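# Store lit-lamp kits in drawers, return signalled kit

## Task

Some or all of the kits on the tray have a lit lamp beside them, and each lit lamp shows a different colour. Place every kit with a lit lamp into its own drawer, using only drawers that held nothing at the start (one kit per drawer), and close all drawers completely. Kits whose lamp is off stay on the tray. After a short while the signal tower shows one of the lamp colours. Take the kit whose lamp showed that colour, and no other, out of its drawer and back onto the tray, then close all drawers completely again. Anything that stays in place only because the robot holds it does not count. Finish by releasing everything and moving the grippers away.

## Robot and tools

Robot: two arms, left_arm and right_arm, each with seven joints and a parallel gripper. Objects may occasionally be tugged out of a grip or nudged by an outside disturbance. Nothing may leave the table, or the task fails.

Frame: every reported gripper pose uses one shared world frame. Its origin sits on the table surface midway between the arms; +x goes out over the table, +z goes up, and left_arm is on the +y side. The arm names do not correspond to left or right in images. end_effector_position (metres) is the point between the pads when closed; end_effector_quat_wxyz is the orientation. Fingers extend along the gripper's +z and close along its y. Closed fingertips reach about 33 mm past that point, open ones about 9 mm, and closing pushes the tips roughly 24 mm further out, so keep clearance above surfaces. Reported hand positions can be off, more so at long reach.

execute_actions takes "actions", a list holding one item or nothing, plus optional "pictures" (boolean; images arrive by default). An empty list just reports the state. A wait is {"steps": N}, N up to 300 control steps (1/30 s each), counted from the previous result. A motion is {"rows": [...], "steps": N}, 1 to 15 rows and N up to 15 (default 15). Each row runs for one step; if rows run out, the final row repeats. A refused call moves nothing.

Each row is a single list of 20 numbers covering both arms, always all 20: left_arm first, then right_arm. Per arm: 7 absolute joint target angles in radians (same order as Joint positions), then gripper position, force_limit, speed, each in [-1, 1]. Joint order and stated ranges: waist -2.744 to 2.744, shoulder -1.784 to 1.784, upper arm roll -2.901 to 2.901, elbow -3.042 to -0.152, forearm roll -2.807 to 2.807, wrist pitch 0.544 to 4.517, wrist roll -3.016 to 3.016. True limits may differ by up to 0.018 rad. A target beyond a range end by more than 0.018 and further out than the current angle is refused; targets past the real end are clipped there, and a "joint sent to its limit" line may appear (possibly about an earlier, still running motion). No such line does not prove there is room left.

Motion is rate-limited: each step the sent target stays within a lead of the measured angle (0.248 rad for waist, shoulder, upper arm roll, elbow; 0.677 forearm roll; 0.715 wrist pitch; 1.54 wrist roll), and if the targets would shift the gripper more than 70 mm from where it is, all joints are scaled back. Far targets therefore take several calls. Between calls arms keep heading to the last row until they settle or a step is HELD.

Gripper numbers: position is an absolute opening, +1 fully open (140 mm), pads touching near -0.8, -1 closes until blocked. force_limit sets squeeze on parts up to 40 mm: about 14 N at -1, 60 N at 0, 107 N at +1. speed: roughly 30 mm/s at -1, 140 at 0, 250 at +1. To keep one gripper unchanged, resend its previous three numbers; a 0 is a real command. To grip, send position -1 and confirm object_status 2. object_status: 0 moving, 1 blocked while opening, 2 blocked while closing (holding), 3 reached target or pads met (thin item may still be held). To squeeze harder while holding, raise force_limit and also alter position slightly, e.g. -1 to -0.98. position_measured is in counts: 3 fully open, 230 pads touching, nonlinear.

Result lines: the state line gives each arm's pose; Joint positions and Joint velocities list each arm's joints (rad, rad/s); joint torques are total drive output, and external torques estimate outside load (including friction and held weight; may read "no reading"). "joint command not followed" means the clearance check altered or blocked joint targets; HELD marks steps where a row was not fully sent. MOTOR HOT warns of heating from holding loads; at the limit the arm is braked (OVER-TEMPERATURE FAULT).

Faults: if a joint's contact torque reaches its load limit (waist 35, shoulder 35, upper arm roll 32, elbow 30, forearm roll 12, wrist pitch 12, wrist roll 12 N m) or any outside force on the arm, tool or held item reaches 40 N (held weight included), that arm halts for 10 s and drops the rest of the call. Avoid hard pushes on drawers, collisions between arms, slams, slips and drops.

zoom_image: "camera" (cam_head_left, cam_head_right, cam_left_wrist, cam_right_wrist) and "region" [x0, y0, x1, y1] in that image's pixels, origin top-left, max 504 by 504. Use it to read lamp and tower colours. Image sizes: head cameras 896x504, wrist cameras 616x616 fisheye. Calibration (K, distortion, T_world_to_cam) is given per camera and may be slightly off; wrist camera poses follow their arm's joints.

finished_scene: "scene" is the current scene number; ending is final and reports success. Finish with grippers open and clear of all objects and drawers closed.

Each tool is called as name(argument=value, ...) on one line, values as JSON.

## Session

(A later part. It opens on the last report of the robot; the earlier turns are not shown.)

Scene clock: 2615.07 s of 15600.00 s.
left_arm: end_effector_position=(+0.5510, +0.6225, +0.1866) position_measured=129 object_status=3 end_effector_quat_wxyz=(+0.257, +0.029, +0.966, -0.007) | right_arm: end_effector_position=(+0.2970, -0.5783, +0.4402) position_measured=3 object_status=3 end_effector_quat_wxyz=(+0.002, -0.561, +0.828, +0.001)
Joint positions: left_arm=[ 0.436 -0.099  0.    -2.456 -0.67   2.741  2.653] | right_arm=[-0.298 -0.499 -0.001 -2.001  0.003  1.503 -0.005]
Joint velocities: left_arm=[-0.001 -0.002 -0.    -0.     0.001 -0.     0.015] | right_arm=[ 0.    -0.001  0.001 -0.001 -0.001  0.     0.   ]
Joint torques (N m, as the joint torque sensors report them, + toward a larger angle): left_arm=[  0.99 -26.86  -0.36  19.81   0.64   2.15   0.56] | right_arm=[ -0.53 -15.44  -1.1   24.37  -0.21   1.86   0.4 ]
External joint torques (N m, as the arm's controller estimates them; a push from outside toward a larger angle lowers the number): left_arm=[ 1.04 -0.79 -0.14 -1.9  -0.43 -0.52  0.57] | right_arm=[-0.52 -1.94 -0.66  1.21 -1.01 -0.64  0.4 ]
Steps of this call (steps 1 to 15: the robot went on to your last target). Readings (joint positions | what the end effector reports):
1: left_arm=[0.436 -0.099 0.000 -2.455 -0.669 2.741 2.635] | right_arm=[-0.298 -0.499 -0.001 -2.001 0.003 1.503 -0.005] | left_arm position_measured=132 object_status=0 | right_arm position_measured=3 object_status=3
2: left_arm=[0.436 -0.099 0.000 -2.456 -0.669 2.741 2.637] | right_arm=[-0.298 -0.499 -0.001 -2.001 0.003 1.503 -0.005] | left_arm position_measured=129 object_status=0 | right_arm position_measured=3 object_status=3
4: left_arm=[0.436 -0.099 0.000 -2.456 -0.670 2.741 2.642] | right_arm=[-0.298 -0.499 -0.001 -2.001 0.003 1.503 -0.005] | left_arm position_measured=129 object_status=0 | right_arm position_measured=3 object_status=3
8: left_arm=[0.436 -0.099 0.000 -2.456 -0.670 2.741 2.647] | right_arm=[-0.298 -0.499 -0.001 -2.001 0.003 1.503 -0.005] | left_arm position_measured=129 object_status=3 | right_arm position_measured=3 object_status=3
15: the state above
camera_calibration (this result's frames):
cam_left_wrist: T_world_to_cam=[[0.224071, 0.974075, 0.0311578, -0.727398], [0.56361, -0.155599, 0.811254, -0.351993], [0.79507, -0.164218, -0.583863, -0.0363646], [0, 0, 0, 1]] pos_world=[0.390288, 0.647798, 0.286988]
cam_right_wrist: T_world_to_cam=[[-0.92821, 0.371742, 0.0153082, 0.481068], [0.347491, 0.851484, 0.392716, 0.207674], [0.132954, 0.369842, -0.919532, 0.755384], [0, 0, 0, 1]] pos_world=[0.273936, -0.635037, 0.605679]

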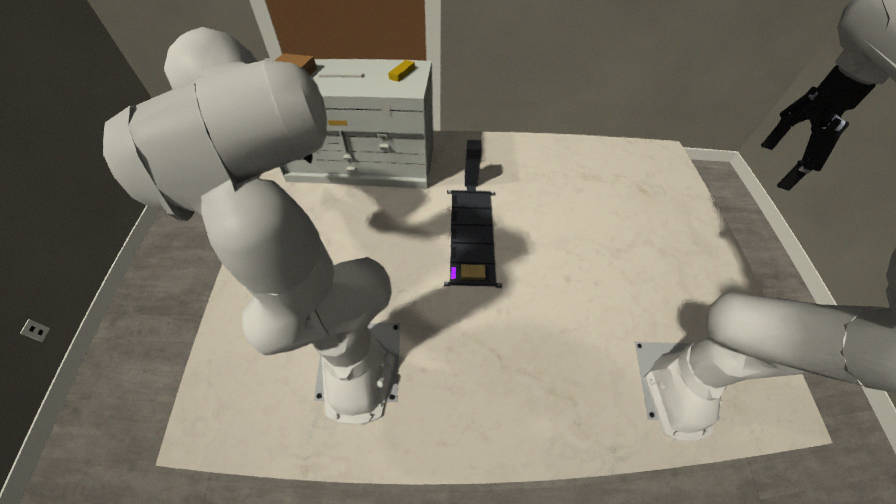

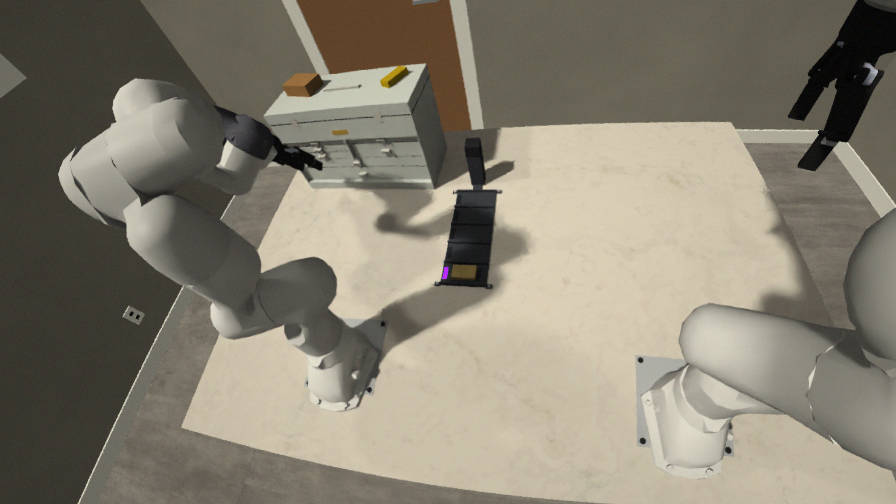

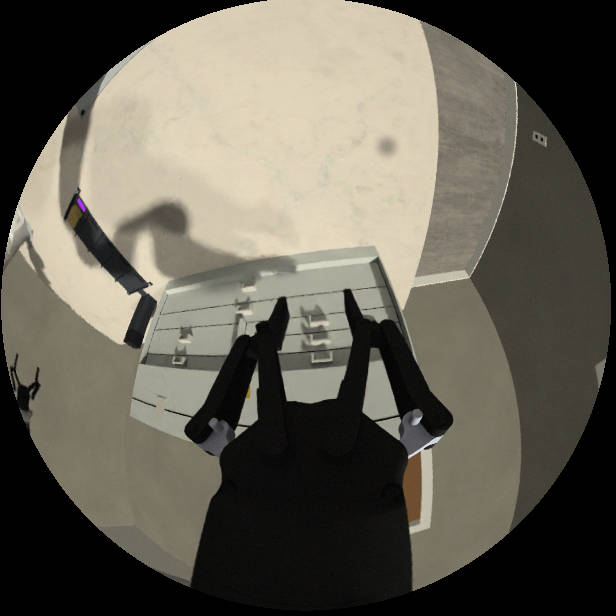

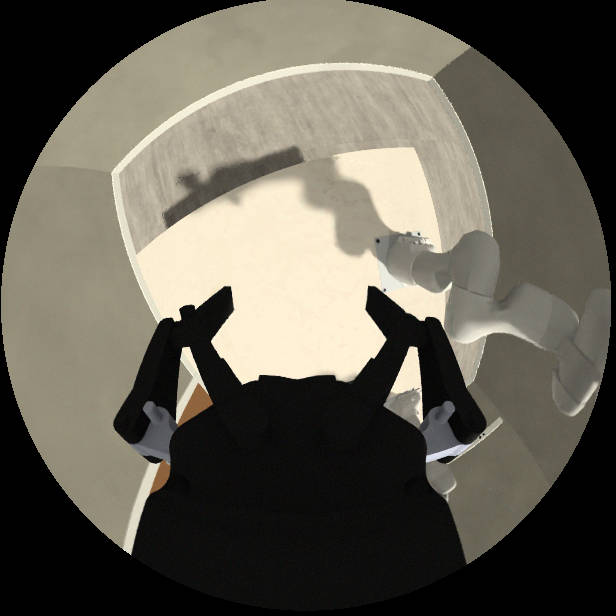

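execute_actions(actions=[{"rows":[[0.4185,-0.035,0,-2.4565,-0.771,2.8,2.755,0,0,0,-0.3,-0.5,0,-2.0,0,1.5,0,1,0,0]],"steps":15}], pictures=false)

execute_actions(actions=[{"rows":[[0.4185,-0.035,0,-2.4565,-0.771,2.8,2.755,0,0,0,-0.3,-0.5,0,-2.0,0,1.5,0,1,0,0],[0.4185,-0.035,0,-2.4565,-0.771,2.8,2.755,0,0,0,-0.3,-0.5,0,-2.0,0,1.5,0,1,0,0],[0.4185,-0.035,0,-2.4565,-0.771,2.8,2.755,0,0,0,-0.3,-0.5,0,-2.0,0,1.5,0,1,0,0],[0.406,-0.004,0,-2.42,-0.757,2.803,2.72,0,0,0,-0.3,-0.5,0,-2.0,0,1.5,0,1,0,0],[0.406,-0.004,0,-2.42,-0.757,2.803,2.72,0,0,0,-0.3,-0.5,0,-2.0,0,1.5,0,1,0,0],[0.406,-0.004,0,-2.42,-0.757,2.803,2.72,0,0,0,-0.3,-0.5,0,-2.0,0,1.5,0,1,0,0],[0.395,0.028,0,-2.384,-0.742,2.804,2.69,0,0,0,-0.3,-0.5,0,-2.0,0,1.5,0,1,0,0],[0.395,0.028,0,-2.384,-0.742,2.804,2.69,0,0,0,-0.3,-0.5,0,-2.0,0,1.5,0,1,0,0],[0.395,0.028,0,-2.384,-0.742,2.804,2.69,0,0,0,-0.3,-0.5,0,-2.0,0,1.5,0,1,0,0],[0.384,0.059,0,-2.347,-0.726,2.804,2.665,0,0,0,-0.3,-0.5,0,-2.0,0,1.5,0,1,0,0],[0.384,0.059,0,-2.347,-0.726,2.804,2.665,0,0,0,-0.3,-0.5,0,-2.0,0,1.5,0,1,0,0],[0.384,0.059,0,-2.347,-0.726,2.804,2.665,0,0,0,-0.3,-0.5,0,-2.0,0,1.5,0,1,0,0],[0.373,0.0904,0,-2.3084,-0.71,2.803,2.645,0,0,0,-0.3,-0.5,0,-2.0,0,1.5,0,1,0,0]],"steps":15}], pictures=false)

execute_actions(actions=[{"steps":15}])

zoom_image(camera="cam_left_wrist", region=[200, 200, 450, 400])

Scene clock: 2656.13 s of 15600.00 s.
left_arm: end_effector_position=(+0.5515, +0.6232, +0.1572) position_measured=129 object_status=3 end_effector_quat_wxyz=(+0.256, +0.022, +0.966, -0.011) | right_arm: end_effector_position=(+0.2970, -0.5783, +0.4402) position_measured=3 object_status=3 end_effector_quat_wxyz=(+0.002, -0.561, +0.828, +0.001)
Joint positions: left_arm=[ 0.422 -0.036  0.001 -2.458 -0.767  2.793  2.731] | right_arm=[-0.298 -0.499 -0.001 -2.001  0.003  1.503 -0.005]
Joint velocities: left_arm=[ 0.     0.     0.001  0.001 -0.013  0.02   0.058] | right_arm=[-0.002  0.001 -0.003  0.001 -0.    -0.    -0.   ]
Joint torques (N m, as the joint torque sensors report them, + toward a larger angle): left_arm=[ -2.74 -26.3   -0.9   21.03   0.63   3.29   0.44] | right_arm=[ -0.58 -15.2   -1.25  24.04  -0.16   1.89   0.4 ]
External joint torques (N m, as the arm's controller estimates them; a push from outside toward a larger angle lowers the number): left_arm=[-2.77  0.89 -0.86  0.34 -0.47  0.73  0.46] | right_arm=[-0.46 -1.69 -0.66  0.89 -0.95 -0.6   0.4 ]
Steps of this call (steps 1 to 15: the robot went on to your last target; steps 16 to 90: nothing new was sent; then 37.57 s passed at rest; steps 91 to 105: all 15 steps of this action). Readings (joint positions | what the end effector reports):
91: left_arm=[0.433 -0.090 0.001 -2.453 -0.692 2.751 2.667] | right_arm=[-0.298 -0.499 -0.001 -2.001 0.003 1.503 -0.005] | left_arm position_measured=129 object_status=3 | right_arm position_measured=3 object_status=3
92: left_arm=[0.429 -0.075 0.001 -2.451 -0.710 2.760 2.675] | right_arm=[-0.298 -0.499 -0.001 -2.001 0.003 1.503 -0.005] | left_arm position_measured=129 object_status=3 | right_arm position_measured=3 object_status=3
94: left_arm=[0.424 -0.050 0.001 -2.455 -0.735 2.771 2.690] | right_arm=[-0.298 -0.499 -0.001 -2.001 0.003 1.503 -0.005] | left_arm position_measured=129 object_status=3 | right_arm position_measured=3 object_status=3
98: left_arm=[0.422 -0.036 0.001 -2.458 -0.757 2.783 2.710] | right_arm=[-0.298 -0.499 -0.001 -2.001 0.003 1.503 -0.005] | left_arm position_measured=129 object_status=3 | right_arm position_measured=3 object_status=3
105: the state above

Scene clock: 2656.63 s of 15600.00 s.
left_arm: end_effector_position=(+0.6021, +0.6205, +0.1585) position_measured=129 object_status=3 end_effector_quat_wxyz=(+0.260, +0.042, +0.965, -0.005) | right_arm: end_effector_position=(+0.2970, -0.5783, +0.4402) position_measured=3 object_status=3 end_effector_quat_wxyz=(+0.002, -0.561, +0.828, +0.001)
Joint positions: left_arm=[ 0.38   0.076  0.001 -2.326 -0.724  2.799  2.693] | right_arm=[-0.298 -0.499 -0.001 -2.001  0.003  1.503 -0.005]
Joint velocities: left_arm=[-0.084  0.19  -0.008  0.22   0.104  0.    -0.138] | right_arm=[ 0.001  0.    -0.001 -0.     0.001  0.001 -0.   ]
Joint torques (N m, as the joint torque sensors report them, + toward a larger angle): left_arm=[ -1.22 -32.14  -0.18  20.28   1.95   3.53  -0.35] | right_arm=[ -0.87 -15.44  -0.81  23.96  -0.17   1.88   0.4 ]
External joint torques (N m, as the arm's controller estimates them; a push from outside toward a larger angle lowers the number): left_arm=[-2.75  1.26 -1.8   0.48  1.03  0.89 -0.34] | right_arm=[-0.87 -1.95 -0.39  0.84 -0.98 -0.61  0.4 ]
Steps of this call (steps 1 to 15: all 15 steps of this action). Readings (joint positions | what the end effector reports):
1: left_arm=[0.422 -0.036 0.001 -2.458 -0.767 2.793 2.733] | right_arm=[-0.298 -0.499 -0.001 -2.001 0.003 1.503 -0.005] | left_arm position_measured=129 object_status=3 | right_arm position_measured=3 object_status=3
2: left_arm=[0.422 -0.036 0.001 -2.458 -0.767 2.794 2.734] | right_arm=[-0.298 -0.499 -0.001 -2.001 0.003 1.503 -0.005] | left_arm position_measured=129 object_status=3 | right_arm position_measured=3 object_status=3
4: left_arm=[0.420 -0.029 0.001 -2.450 -0.766 2.795 2.735] | right_arm=[-0.298 -0.499 -0.001 -2.001 0.003 1.503 -0.005] | left_arm position_measured=129 object_status=3 | right_arm position_measured=3 object_status=3
8: left_arm=[0.406 0.006 0.001 -2.407 -0.756 2.798 2.726] | right_arm=[-0.298 -0.499 -0.001 -2.001 0.003 1.503 -0.005] | left_arm position_measured=129 object_status=3 | right_arm position_measured=3 object_status=3
15: the state above

Scene clock: 2657.13 s of 15600.00 s.
left_arm: end_effector_position=(+0.6080, +0.6198, +0.1587) position_measured=129 object_status=3 end_effector_quat_wxyz=(+0.259, +0.033, +0.965, -0.007) | right_arm: end_effector_position=(+0.2970, -0.5783, +0.4402) position_measured=3 object_status=3 end_effector_quat_wxyz=(+0.002, -0.561, +0.828, +0.001)
Joint positions: left_arm=[ 0.376  0.088  0.001 -2.31  -0.713  2.799  2.66 ] | right_arm=[-0.298 -0.499 -0.001 -2.001  0.003  1.503 -0.005]
Joint velocities: left_arm=[-0.     0.    -0.001 -0.     0.002 -0.    -0.024] | right_arm=[ 0.001 -0.    -0.001  0.001  0.001 -0.001  0.   ]
Joint torques (N m, as the joint torque sensors report them, + toward a larger angle): left_arm=[ -2.7  -30.39   0.08  21.84   1.9    3.41  -0.28] | right_arm=[ -0.67 -15.24  -1.17  23.84  -0.16   1.89   0.38]
External joint torques (N m, as the arm's controller estimates them; a push from outside toward a larger angle lowers the number): left_arm=[-2.6   1.51  0.03  0.73  0.78  0.75 -0.26] | right_arm=[-0.72 -1.74 -0.8   0.68 -0.97 -0.61  0.38]
Steps of this call (steps 1 to 15: the robot went on to your last target). Readings (joint positions | what the end effector reports):
1: left_arm=[0.378 0.081 0.001 -2.320 -0.721 2.799 2.689] | right_arm=[-0.298 -0.499 -0.001 -2.001 0.003 1.503 -0.005] | left_arm position_measured=129 object_status=3 | right_arm position_measured=3 object_status=3
2: left_arm=[0.377 0.084 0.001 -2.316 -0.719 2.799 2.685] | right_arm=[-0.298 -0.499 -0.001 -2.001 0.003 1.503 -0.005] | left_arm position_measured=129 object_status=3 | right_arm position_measured=3 object_status=3
4: left_arm=[0.376 0.087 0.001 -2.313 -0.716 2.799 2.678] | right_arm=[-0.298 -0.499 -0.001 -2.001 0.003 1.503 -0.005] | left_arm position_measured=129 object_status=3 | right_arm position_measured=3 object_status=3
8: left_arm=[0.376 0.088 0.001 -2.310 -0.714 2.799 2.669] | right_arm=[-0.298 -0.499 -0.001 -2.001 0.003 1.503 -0.005] | left_arm position_measured=129 object_status=3 | right_arm position_measured=3 object_status=3
15: the state above
camera_calibration (this result's frames):
cam_left_wrist: T_world_to_cam=[[0.232605, 0.971961, 0.0344423, -0.741093], [0.558626, -0.162509, 0.813344, -0.354885], [0.796136, -0.169948, -0.580763, -0.0959811], [0, 0, 0, 1]] pos_world=[0.447044, 0.64633, 0.258427]
cam_right_wrist: T_world_to_cam=[[-0.92821, 0.371743, 0.0153063, 0.481069], [0.34749, 0.851484, 0.392715, 0.207675], [0.132956, 0.36984, -0.919533, 0.755384], [0, 0, 0, 1]] pos_world=[0.273936, -0.635037, 0.60568]

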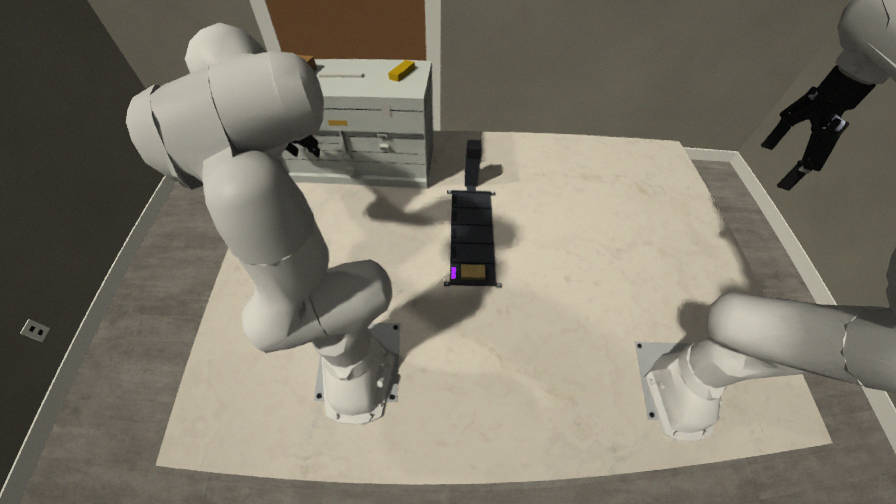

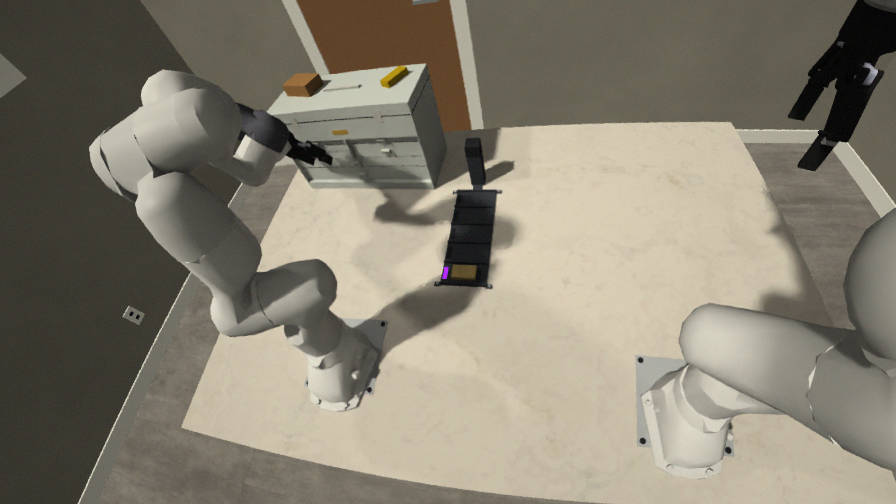

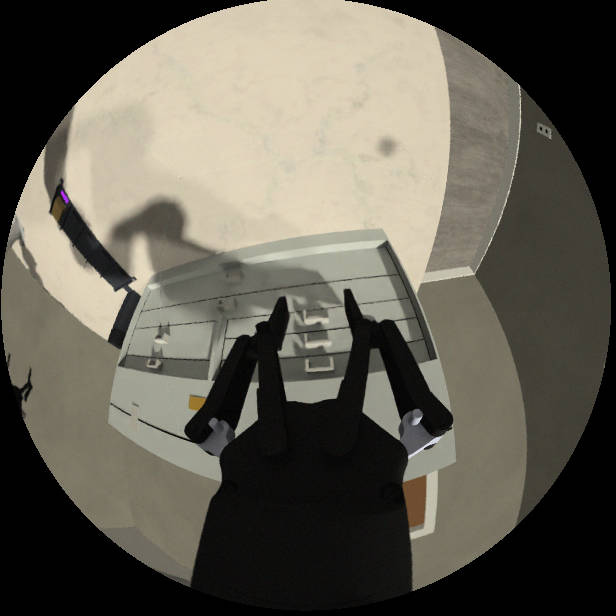

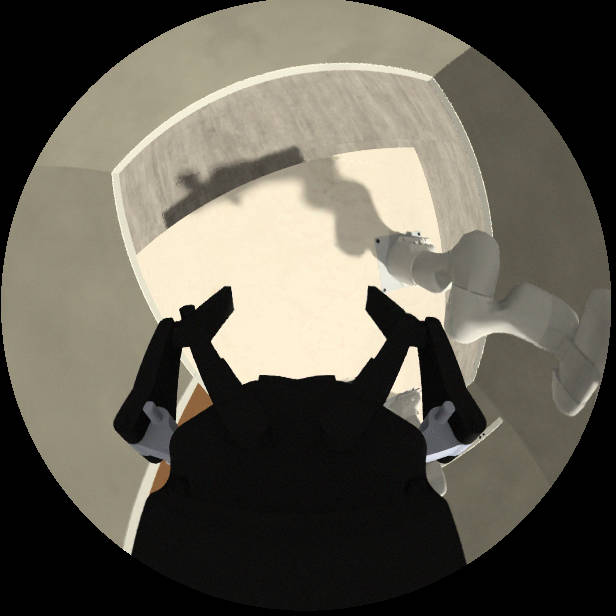

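Region (200, 200, 450, 400) of cam_left_wrist's 616x616 image, scaled by 2.016, with more detail than that image has; it fills the top 403 rows of this view, and the rest is white.

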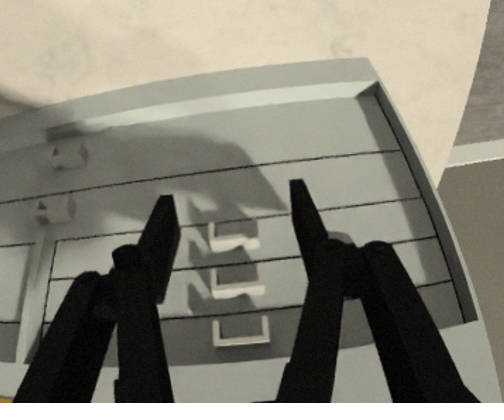

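execute_actions(actions=[{"rows":[[0.373,0.0904,0,-2.3084,-0.71,2.803,2.645,-1,0.3,0,-0.3,-0.5,0,-2.0,0,1.5,0,1,0,0]],"steps":14}], pictures=false)

execute_actions(actions=[{"rows":[[0.38,0.075,0,-2.328,-0.718,2.801,2.665,-1,0.3,0,-0.3,-0.5,0,-2.0,0,1.5,0,1,0,0],[0.38,0.075,0,-2.328,-0.718,2.801,2.665,-1,0.3,0,-0.3,-0.5,0,-2.0,0,1.5,0,1,0,0],[0.38,0.075,0,-2.328,-0.718,2.801,2.665,-1,0.3,0,-0.3,-0.5,0,-2.0,0,1.5,0,1,0,0],[0.386,0.059,0,-2.347,-0.726,2.801,2.68,-1,0.3,0,-0.3,-0.5,0,-2.0,0,1.5,0,1,0,0],[0.386,0.059,0,-2.347,-0.726,2.801,2.68,-1,0.3,0,-0.3,-0.5,0,-2.0,0,1.5,0,1,0,0],[0.386,0.059,0,-2.347,-0.726,2.801,2.68,-1,0.3,0,-0.3,-0.5,0,-2.0,0,1.5,0,1,0,0],[0.397,0.028,0,-2.384,-0.742,2.801,2.705,-1,0.3,0,-0.3,-0.5,0,-2.0,0,1.5,0,1,0,0],[0.397,0.028,0,-2.384,-0.742,2.801,2.705,-1,0.3,0,-0.3,-0.5,0,-2.0,0,1.5,0,1,0,0],[0.397,0.028,0,-2.384,-0.742,2.801,2.705,-1,0.3,0,-0.3,-0.5,0,-2.0,0,1.5,0,1,0,0],[0.397,0.028,0,-2.384,-0.742,2.801,2.705,-1,0.3,0,-0.3,-0.5,0,-2.0,0,1.5,0,1,0,0],[0.408,-0.004,0,-2.42,-0.757,2.8,2.735,-1,0.3,0,-0.3,-0.5,0,-2.0,0,1.5,0,1,0,0]],"steps":15}])

Scene clock: 2669.53 s of 15600.00 s.
left_arm: end_effector_position=(+0.6086, +0.6183, +0.1588) position_measured=195 object_status=0 end_effector_quat_wxyz=(+0.259, +0.031, +0.965, -0.009) | right_arm: end_effector_position=(+0.2970, -0.5783, +0.4402) position_measured=3 object_status=3 end_effector_quat_wxyz=(+0.002, -0.561, +0.828, +0.001)
Joint positions: left_arm=[ 0.374  0.088  0.    -2.31  -0.712  2.798  2.651] | right_arm=[-0.298 -0.499 -0.001 -2.001  0.003  1.503 -0.005]
Joint velocities: left_arm=[ 0.001  0.     0.     0.    -0.001 -0.     0.001] | right_arm=[ 0.001  0.     0.001  0.001 -0.001  0.     0.002]
Joint torques (N m, as the joint torque sensors report them, + toward a larger angle): left_arm=[ -0.83 -29.74   1.14  21.43   1.98   3.41  -0.23] | right_arm=[ -0.8  -15.3   -0.81  23.76  -0.23   1.94   0.39]
External joint torques (N m, as the arm's controller estimates them; a push from outside toward a larger angle lowers the number): left_arm=[-0.93  2.12  0.89  0.32  0.88  0.74 -0.22] | right_arm=[-0.84 -1.73 -0.44  0.55 -1.04 -0.56  0.39]
Steps of this call (steps 1 to 15: the robot went on to your last target; steps 16 to 90: nothing new was sent; then 8.93 s passed at rest; steps 91 to 104: all 14 steps of this action). Readings (joint positions | what the end effector reports):
91: left_arm=[0.376 0.088 0.001 -2.310 -0.713 2.799 2.652] | right_arm=[-0.298 -0.499 -0.001 -2.001 0.003 1.503 -0.005] | left_arm position_measured=129 object_status=0 | right_arm position_measured=3 object_status=3
92: left_arm=[0.376 0.088 0.001 -2.310 -0.713 2.799 2.652] | right_arm=[-0.298 -0.499 -0.001 -2.001 0.003 1.503 -0.005] | left_arm position_measured=135 object_status=0 | right_arm position_measured=3 object_status=3
94: left_arm=[0.376 0.088 0.001 -2.310 -0.713 2.799 2.652] | right_arm=[-0.298 -0.499 -0.001 -2.001 0.003 1.503 -0.005] | left_arm position_measured=150 object_status=0 | right_arm position_measured=3 object_status=3
98: left_arm=[0.375 0.088 0.000 -2.310 -0.713 2.798 2.652] | right_arm=[-0.298 -0.499 -0.001 -2.001 0.003 1.503 -0.005] | left_arm position_measured=181 object_status=0 | right_arm position_measured=3 object_status=3
104: the state above

Scene clock: 2670.03 s of 15600.00 s.
left_arm: end_effector_position=(+0.5715, +0.6203, +0.1594) position_measured=195 object_status=2 end_effector_quat_wxyz=(+0.258, +0.024, +0.966, -0.009) | right_arm: end_effector_position=(+0.2970, -0.5783, +0.4402) position_measured=3 object_status=3 end_effector_quat_wxyz=(+0.002, -0.561, +0.828, +0.001)
Joint positions: left_arm=[ 0.402  0.002 -0.001 -2.412 -0.748  2.801  2.699] | right_arm=[-0.298 -0.499 -0.001 -2.001  0.003  1.503 -0.005]
Joint velocities: left_arm=[ 0.024 -0.065  0.001 -0.074 -0.047  0.     0.111] | right_arm=[ 0.001  0.001 -0.    -0.    -0.001 -0.001  0.002]
Joint torques (N m, as the joint torque sensors report them, + toward a larger angle): left_arm=[  1.4  -29.03   0.73  19.32   0.52   2.61   0.3 ] | right_arm=[ -0.6  -15.26  -0.85  24.05  -0.14   1.86   0.34]
External joint torques (N m, as the arm's controller estimates them; a push from outside toward a larger angle lowers the number): left_arm=[ 1.91 -0.98  1.25 -2.01 -0.68 -0.01  0.29] | right_arm=[-0.59 -1.85 -0.42  0.95 -0.94 -0.63  0.34]
Steps of this call (steps 1 to 15: all 15 steps of this action). Readings (joint positions | what the end effector reports):
1: left_arm=[0.374 0.085 0.000 -2.313 -0.713 2.799 2.652] | right_arm=[-0.298 -0.499 -0.001 -2.001 0.003 1.503 -0.005] | left_arm position_measured=195 object_status=0 | right_arm position_measured=3 object_status=3
2: left_arm=[0.375 0.082 0.000 -2.317 -0.714 2.799 2.652] | right_arm=[-0.298 -0.499 -0.001 -2.001 0.003 1.503 -0.005] | left_arm position_measured=195 object_status=2 | right_arm position_measured=3 object_status=3
4: left_arm=[0.377 0.075 -0.000 -2.326 -0.716 2.800 2.655] | right_arm=[-0.298 -0.499 -0.001 -2.001 0.003 1.503 -0.005] | left_arm position_measured=195 object_status=2 | right_arm position_measured=3 object_status=3
8: left_arm=[0.386 0.047 -0.001 -2.359 -0.727 2.801 2.667] | right_arm=[-0.298 -0.499 -0.001 -2.001 0.003 1.503 -0.005] | left_arm position_measured=195 object_status=2 | right_arm position_measured=3 object_status=3
15: the state above
camera_calibration (this result's frames):
cam_left_wrist: T_world_to_cam=[[0.216109, 0.976003, 0.0267601, -0.72501], [0.563732, -0.147107, 0.812752, -0.347384], [0.797185, -0.160557, -0.581995, -0.0726046], [0, 0, 0, 1]] pos_world=[0.410391, 0.644851, 0.259483]
cam_right_wrist: T_world_to_cam=[[-0.92821, 0.371743, 0.0153058, 0.48107], [0.347491, 0.851485, 0.392714, 0.207675], [0.132956, 0.369839, -0.919533, 0.755384], [0, 0, 0, 1]] pos_world=[0.273936, -0.635037, 0.60568]

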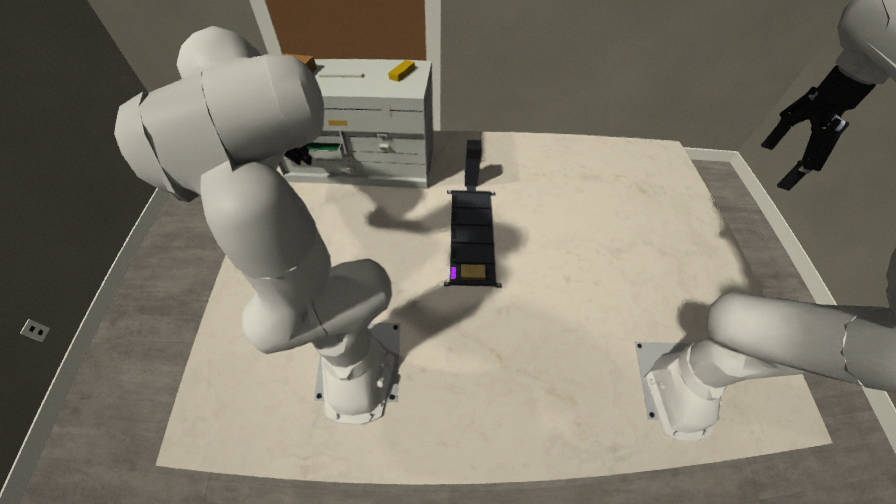

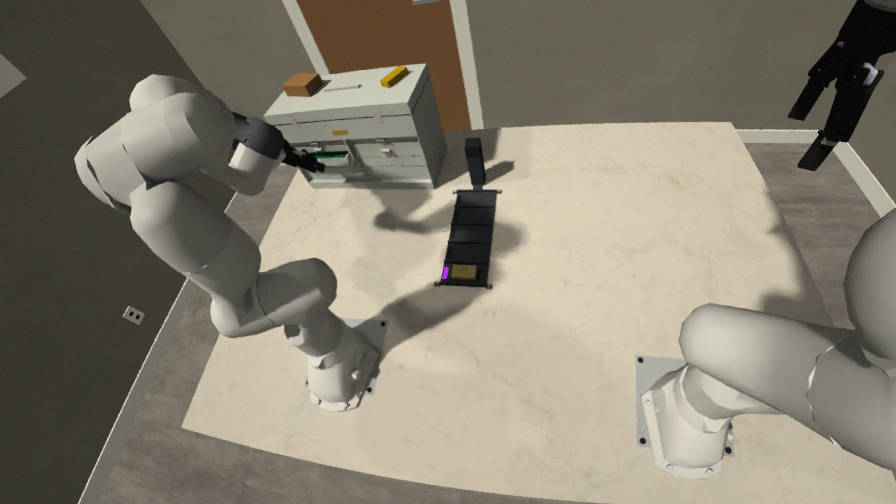

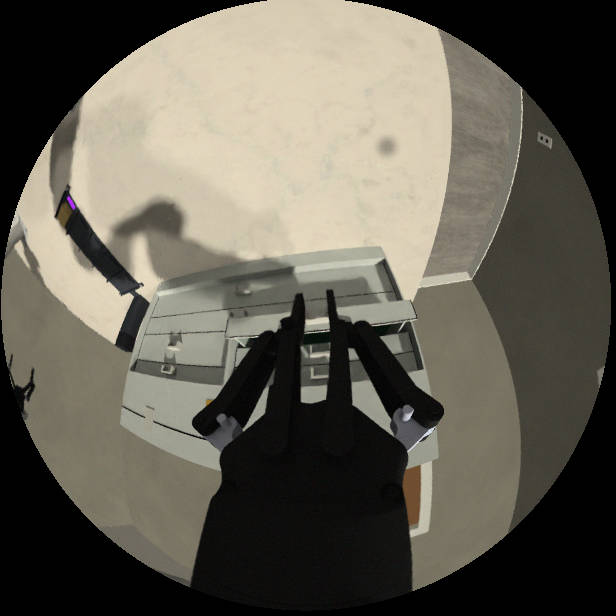

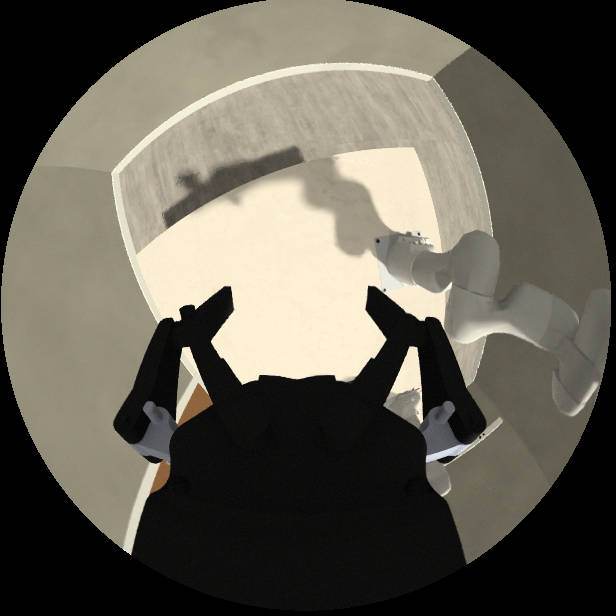

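execute_actions(actions=[{"rows":[[0.42,-0.035,0,-2.4565,-0.771,2.797,2.76,-1,0.3,0,-0.3,-0.5,0,-2.0,0,1.5,0,1,0,0],[0.42,-0.035,0,-2.4565,-0.771,2.797,2.76,-1,0.3,0,-0.3,-0.5,0,-2.0,0,1.5,0,1,0,0],[0.42,-0.035,0,-2.4565,-0.771,2.797,2.76,-1,0.3,0,-0.3,-0.5,0,-2.0,0,1.5,0,1,0,0],[0.42,-0.035,0,-2.4565,-0.771,2.797,2.76,-1,0.3,0,-0.3,-0.5,0,-2.0,0,1.5,0,1,0,0],[0.433,-0.067,0,-2.491,-0.784,2.793,2.785,-1,0.3,0,-0.3,-0.5,0,-2.0,0,1.5,0,1,0,0],[0.433,-0.067,0,-2.491,-0.784,2.793,2.785,-1,0.3,0,-0.3,-0.5,0,-2.0,0,1.5,0,1,0,0],[0.433,-0.067,0,-2.491,-0.784,2.793,2.785,-1,0.3,0,-0.3,-0.5,0,-2.0,0,1.5,0,1,0,0],[0.433,-0.067,0,-2.491,-0.784,2.793,2.785,-1,0.3,0,-0.3,-0.5,0,-2.0,0,1.5,0,1,0,0],[0.447,-0.098,0,-2.525,-0.796,2.787,2.81,-1,0.3,0,-0.3,-0.5,0,-2.0,0,1.5,0,1,0,0],[0.447,-0.098,0,-2.525,-0.796,2.787,2.81,-1,0.3,0,-0.3,-0.5,0,-2.0,0,1.5,0,1,0,0],[0.447,-0.098,0,-2.525,-0.796,2.787,2.81,-1,0.3,0,-0.3,-0.5,0,-2.0,0,1.5,0,1,0,0],[0.447,-0.098,0,-2.525,-0.796,2.787,2.81,-1,0.3,0,-0.3,-0.5,0,-2.0,0,1.5,0,1,0,0],[0.462,-0.13,0,-2.558,-0.808,2.78,2.835,-1,0.3,0,-0.3,-0.5,0,-2.0,0,1.5,0,1,0,0]],"steps":15}], pictures=false)

execute_actions(actions=[{"rows":[[0.462,-0.13,0,-2.558,-0.808,2.78,2.835,-1,0.3,0,-0.3,-0.5,0,-2.0,0,1.5,0,1,0,0],[0.478,-0.162,0,-2.59,-0.8185,2.7725,2.857,-1,0.3,0,-0.3,-0.5,0,-2.0,0,1.5,0,1,0,0],[0.478,-0.162,0,-2.59,-0.8185,2.7725,2.857,-1,0.3,0,-0.3,-0.5,0,-2.0,0,1.5,0,1,0,0],[0.478,-0.162,0,-2.59,-0.8185,2.7725,2.857,-1,0.3,0,-0.3,-0.5,0,-2.0,0,1.5,0,1,0,0],[0.485,-0.176,0,-2.603,-0.822,2.769,2.865,-1,0.3,0,-0.3,-0.5,0,-2.0,0,1.5,0,1,0,0]],"steps":13}], pictures=false)

execute_actions(actions=[{"rows":[[0.485,-0.176,0,-2.603,-0.822,2.769,2.865,0,0,0,-0.3,-0.5,0,-2.0,0,1.5,0,1,0,0]],"steps":10}])

Scene clock: 2695.30 s of 15600.00 s.
left_arm: end_effector_position=(+0.5208, +0.6234, +0.1601) position_measured=195 object_status=2 end_effector_quat_wxyz=(+0.258, +0.024, +0.966, -0.008) | right_arm: end_effector_position=(+0.2970, -0.5783, +0.4402) position_measured=3 object_status=3 end_effector_quat_wxyz=(+0.002, -0.561, +0.828, +0.001)
Joint positions: left_arm=[ 0.452 -0.117 -0.003 -2.542 -0.797  2.788  2.788] | right_arm=[-0.298 -0.499 -0.001 -2.001  0.003  1.503 -0.005]
Joint velocities: left_arm=[ 0.086 -0.175  0.002 -0.181 -0.071 -0.044  0.153] | right_arm=[ 0.    -0.001 -0.     0.001 -0.    -0.     0.   ]
Joint torques (N m, as the joint torque sensors report them, + toward a larger angle): left_arm=[  1.91 -22.67   2.06  19.21   0.56   2.54   0.19] | right_arm=[ -0.62 -15.43  -1.17  23.95  -0.16   1.93   0.32]
External joint torques (N m, as the arm's controller estimates them; a push from outside toward a larger angle lowers the number): left_arm=[ 3.41 -0.37  3.75 -2.39 -0.74  0.23  0.18] | right_arm=[-0.64 -1.8  -0.77  0.71 -0.96 -0.58  0.32]
Steps of this call (steps 1 to 30: the robot went on to your last target; steps 31 to 90: nothing new was sent; then 21.77 s passed at rest; steps 91 to 105: all 15 steps of this action). Readings (joint positions | what the end effector reports):
91: left_arm=[0.406 -0.009 -0.002 -2.425 -0.758 2.801 2.726] | right_arm=[-0.298 -0.499 -0.001 -2.001 0.003 1.503 -0.005] | left_arm position_measured=195 object_status=2 | right_arm position_measured=3 object_status=3
92: left_arm=[0.410 -0.018 -0.002 -2.435 -0.761 2.801 2.729] | right_arm=[-0.298 -0.499 -0.001 -2.001 0.003 1.503 -0.005] | left_arm position_measured=195 object_status=2 | right_arm position_measured=3 object_status=3
94: left_arm=[0.413 -0.028 -0.002 -2.446 -0.764 2.800 2.734] | right_arm=[-0.298 -0.499 -0.001 -2.001 0.003 1.503 -0.005] | left_arm position_measured=195 object_status=2 | right_arm position_measured=3 object_status=3
98: left_arm=[0.426 -0.059 -0.002 -2.480 -0.776 2.797 2.750] | right_arm=[-0.298 -0.499 -0.001 -2.001 0.003 1.503 -0.005] | left_arm position_measured=195 object_status=2 | right_arm position_measured=3 object_status=3
105: the state above

Scene clock: 2695.73 s of 15600.00 s.
left_arm: end_effector_position=(+0.4971, +0.6249, +0.1605) position_measured=195 object_status=2 end_effector_quat_wxyz=(+0.259, +0.028, +0.965, -0.008) | right_arm: end_effector_position=(+0.2970, -0.5783, +0.4402) position_measured=3 object_status=3 end_effector_quat_wxyz=(+0.002, -0.561, +0.828, +0.001)
Joint positions: left_arm=[ 0.481 -0.174 -0.003 -2.599 -0.818  2.773  2.842] | right_arm=[-0.298 -0.499 -0.001 -2.001  0.003  1.503 -0.005]
Joint velocities: left_arm=[ 0.006 -0.004 -0.    -0.003 -0.011 -0.003  0.054] | right_arm=[-0.001 -0.001  0.    -0.001 -0.    -0.     0.   ]
Joint torques (N m, as the joint torque sensors report them, + toward a larger angle): left_arm=[  1.43 -22.28   1.51  18.02   0.68   2.09   0.35] | right_arm=[ -0.69 -15.03  -1.14  24.06  -0.17   1.83   0.39]
External joint torques (N m, as the arm's controller estimates them; a push from outside toward a larger angle lowers the number): left_arm=[ 1.5  -0.1   1.87 -2.61 -0.42 -0.36  0.35] | right_arm=[-0.73 -1.41 -0.77  0.84 -0.98 -0.68  0.39]
Steps of this call (steps 1 to 13: all 13 steps of this action). Readings (joint positions | what the end effector reports):
1: left_arm=[0.454 -0.122 -0.003 -2.547 -0.799 2.787 2.793] | right_arm=[-0.298 -0.499 -0.001 -2.001 0.003 1.503 -0.005] | left_arm position_measured=195 object_status=2 | right_arm position_measured=3 object_status=3
2: left_arm=[0.458 -0.131 -0.003 -2.557 -0.802 2.786 2.799] | right_arm=[-0.298 -0.499 -0.001 -2.001 0.003 1.503 -0.005] | left_arm position_measured=195 object_status=2 | right_arm position_measured=3 object_status=3
4: left_arm=[0.467 -0.149 -0.003 -2.575 -0.808 2.781 2.810] | right_arm=[-0.298 -0.499 -0.001 -2.001 0.003 1.503 -0.005] | left_arm position_measured=195 object_status=2 | right_arm position_measured=3 object_status=3
8: left_arm=[0.478 -0.170 -0.003 -2.596 -0.815 2.775 2.829] | right_arm=[-0.298 -0.499 -0.001 -2.001 0.003 1.503 -0.005] | left_arm position_measured=195 object_status=2 | right_arm position_measured=3 object_status=3
13: the state above

Scene clock: 2696.07 s of 15600.00 s.
left_arm: end_effector_position=(+0.4958, +0.6251, +0.1594) position_measured=129 object_status=0 end_effector_quat_wxyz=(+0.259, +0.032, +0.965, -0.007) | right_arm: end_effector_position=(+0.2970, -0.5783, +0.4402) position_measured=3 object_status=3 end_effector_quat_wxyz=(+0.002, -0.561, +0.828, +0.001)
Joint positions: left_arm=[ 0.482 -0.174 -0.003 -2.601 -0.819  2.773  2.853] | right_arm=[-0.298 -0.499 -0.001 -2.001  0.003  1.503 -0.005]
Joint velocities: left_arm=[ 0.     0.001 -0.    -0.001  0.002  0.     0.018] | right_arm=[-0.    -0.001  0.     0.001 -0.001  0.     0.001]
Joint torques (N m, as the joint torque sensors report them, + toward a larger angle): left_arm=[  1.15 -23.09   1.63  19.27   0.6    1.97   0.38] | right_arm=[ -0.78 -15.32  -0.63  23.97  -0.16   1.89   0.39]
External joint torques (N m, as the arm's controller estimates them; a push from outside toward a larger angle lowers the number): left_arm=[ 1.09 -0.92  1.88 -1.2  -0.48 -0.47  0.4 ] | right_arm=[-0.8  -1.76 -0.23  0.77 -0.96 -0.61  0.39]
Steps of this call (steps 1 to 10: all 10 steps of this action). Readings (joint positions | what the end effector reports):
1: left_arm=[0.481 -0.174 -0.003 -2.599 -0.819 2.773 2.844] | right_arm=[-0.298 -0.499 -0.001 -2.001 0.003 1.503 -0.005] | left_arm position_measured=195 object_status=0 | right_arm position_measured=3 object_status=3
2: left_arm=[0.481 -0.174 -0.003 -2.600 -0.819 2.773 2.845] | right_arm=[-0.298 -0.499 -0.001 -2.001 0.003 1.503 -0.005] | left_arm position_measured=193 object_status=0 | right_arm position_measured=3 object_status=3
4: left_arm=[0.482 -0.174 -0.003 -2.601 -0.819 2.773 2.848] | right_arm=[-0.298 -0.499 -0.001 -2.001 0.003 1.503 -0.005] | left_arm position_measured=173 object_status=0 | right_arm position_measured=3 object_status=3
8: left_arm=[0.482 -0.174 -0.003 -2.601 -0.819 2.773 2.851] | right_arm=[-0.298 -0.499 -0.001 -2.001 0.003 1.503 -0.005] | left_arm position_measured=143 object_status=0 | right_arm position_measured=3 object_status=3
10: the state above
camera_calibration (this result's frames):
cam_left_wrist: T_world_to_cam=[[0.22963, 0.972679, 0.0341531, -0.719069], [0.560235, -0.160792, 0.812578, -0.293713], [0.795868, -0.167459, -0.581852, -0.0065706], [0, 0, 0, 1]] pos_world=[0.334897, 0.651096, 0.2594]
cam_right_wrist: T_world_to_cam=[[-0.92821, 0.371743, 0.0153058, 0.48107], [0.34749, 0.851485, 0.392713, 0.207675], [0.132956, 0.369839, -0.919534, 0.755384], [0, 0, 0, 1]] pos_world=[0.273936, -0.635037, 0.605681]

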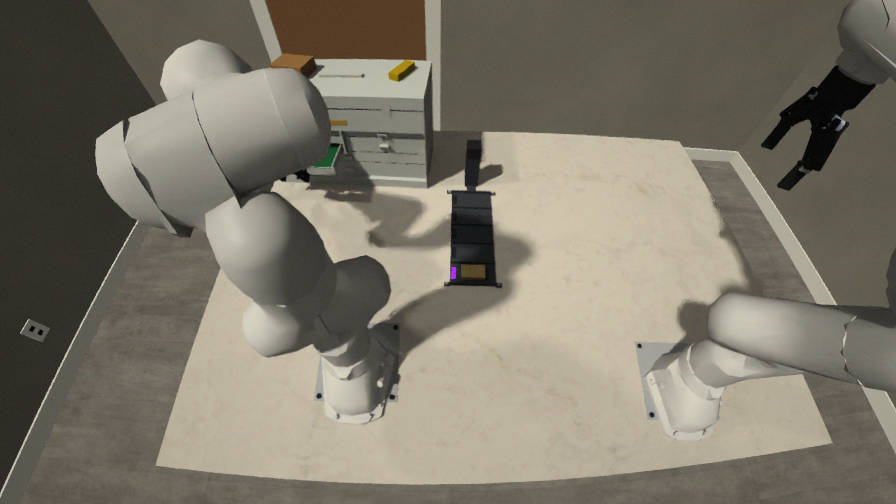

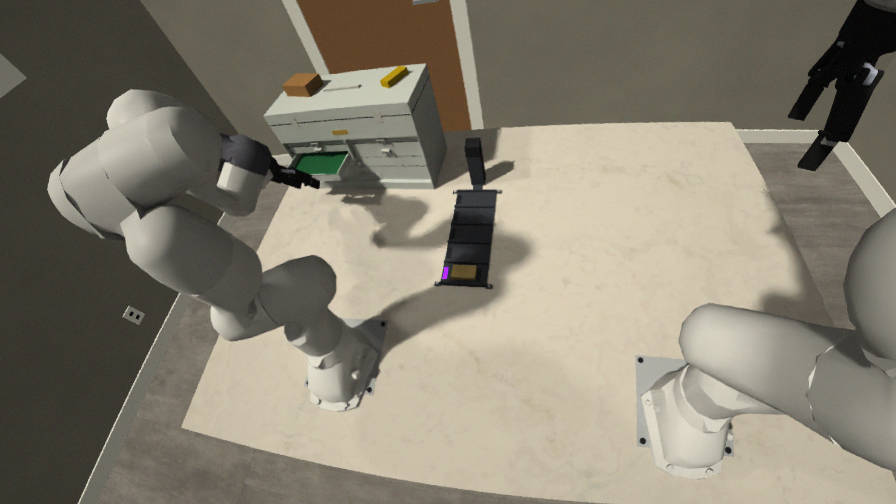

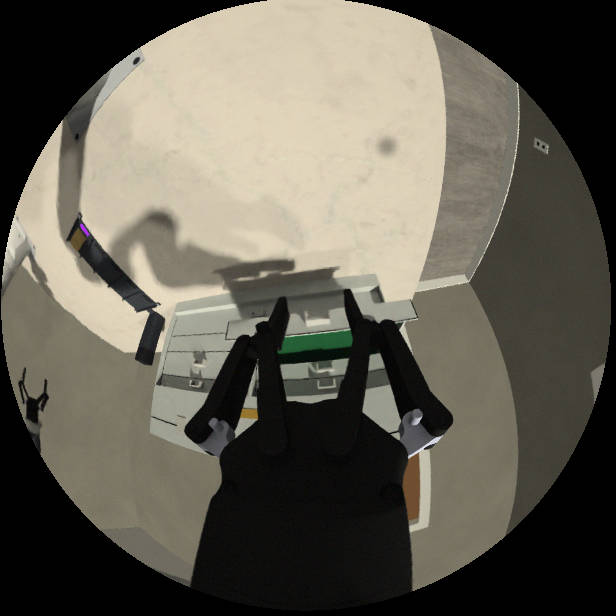

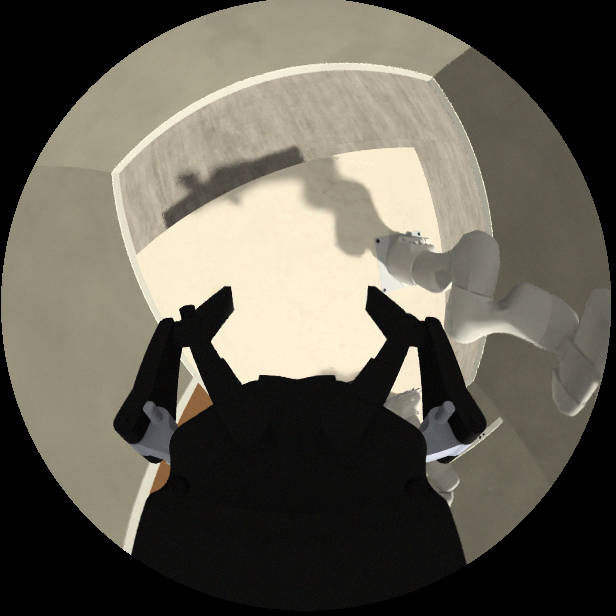

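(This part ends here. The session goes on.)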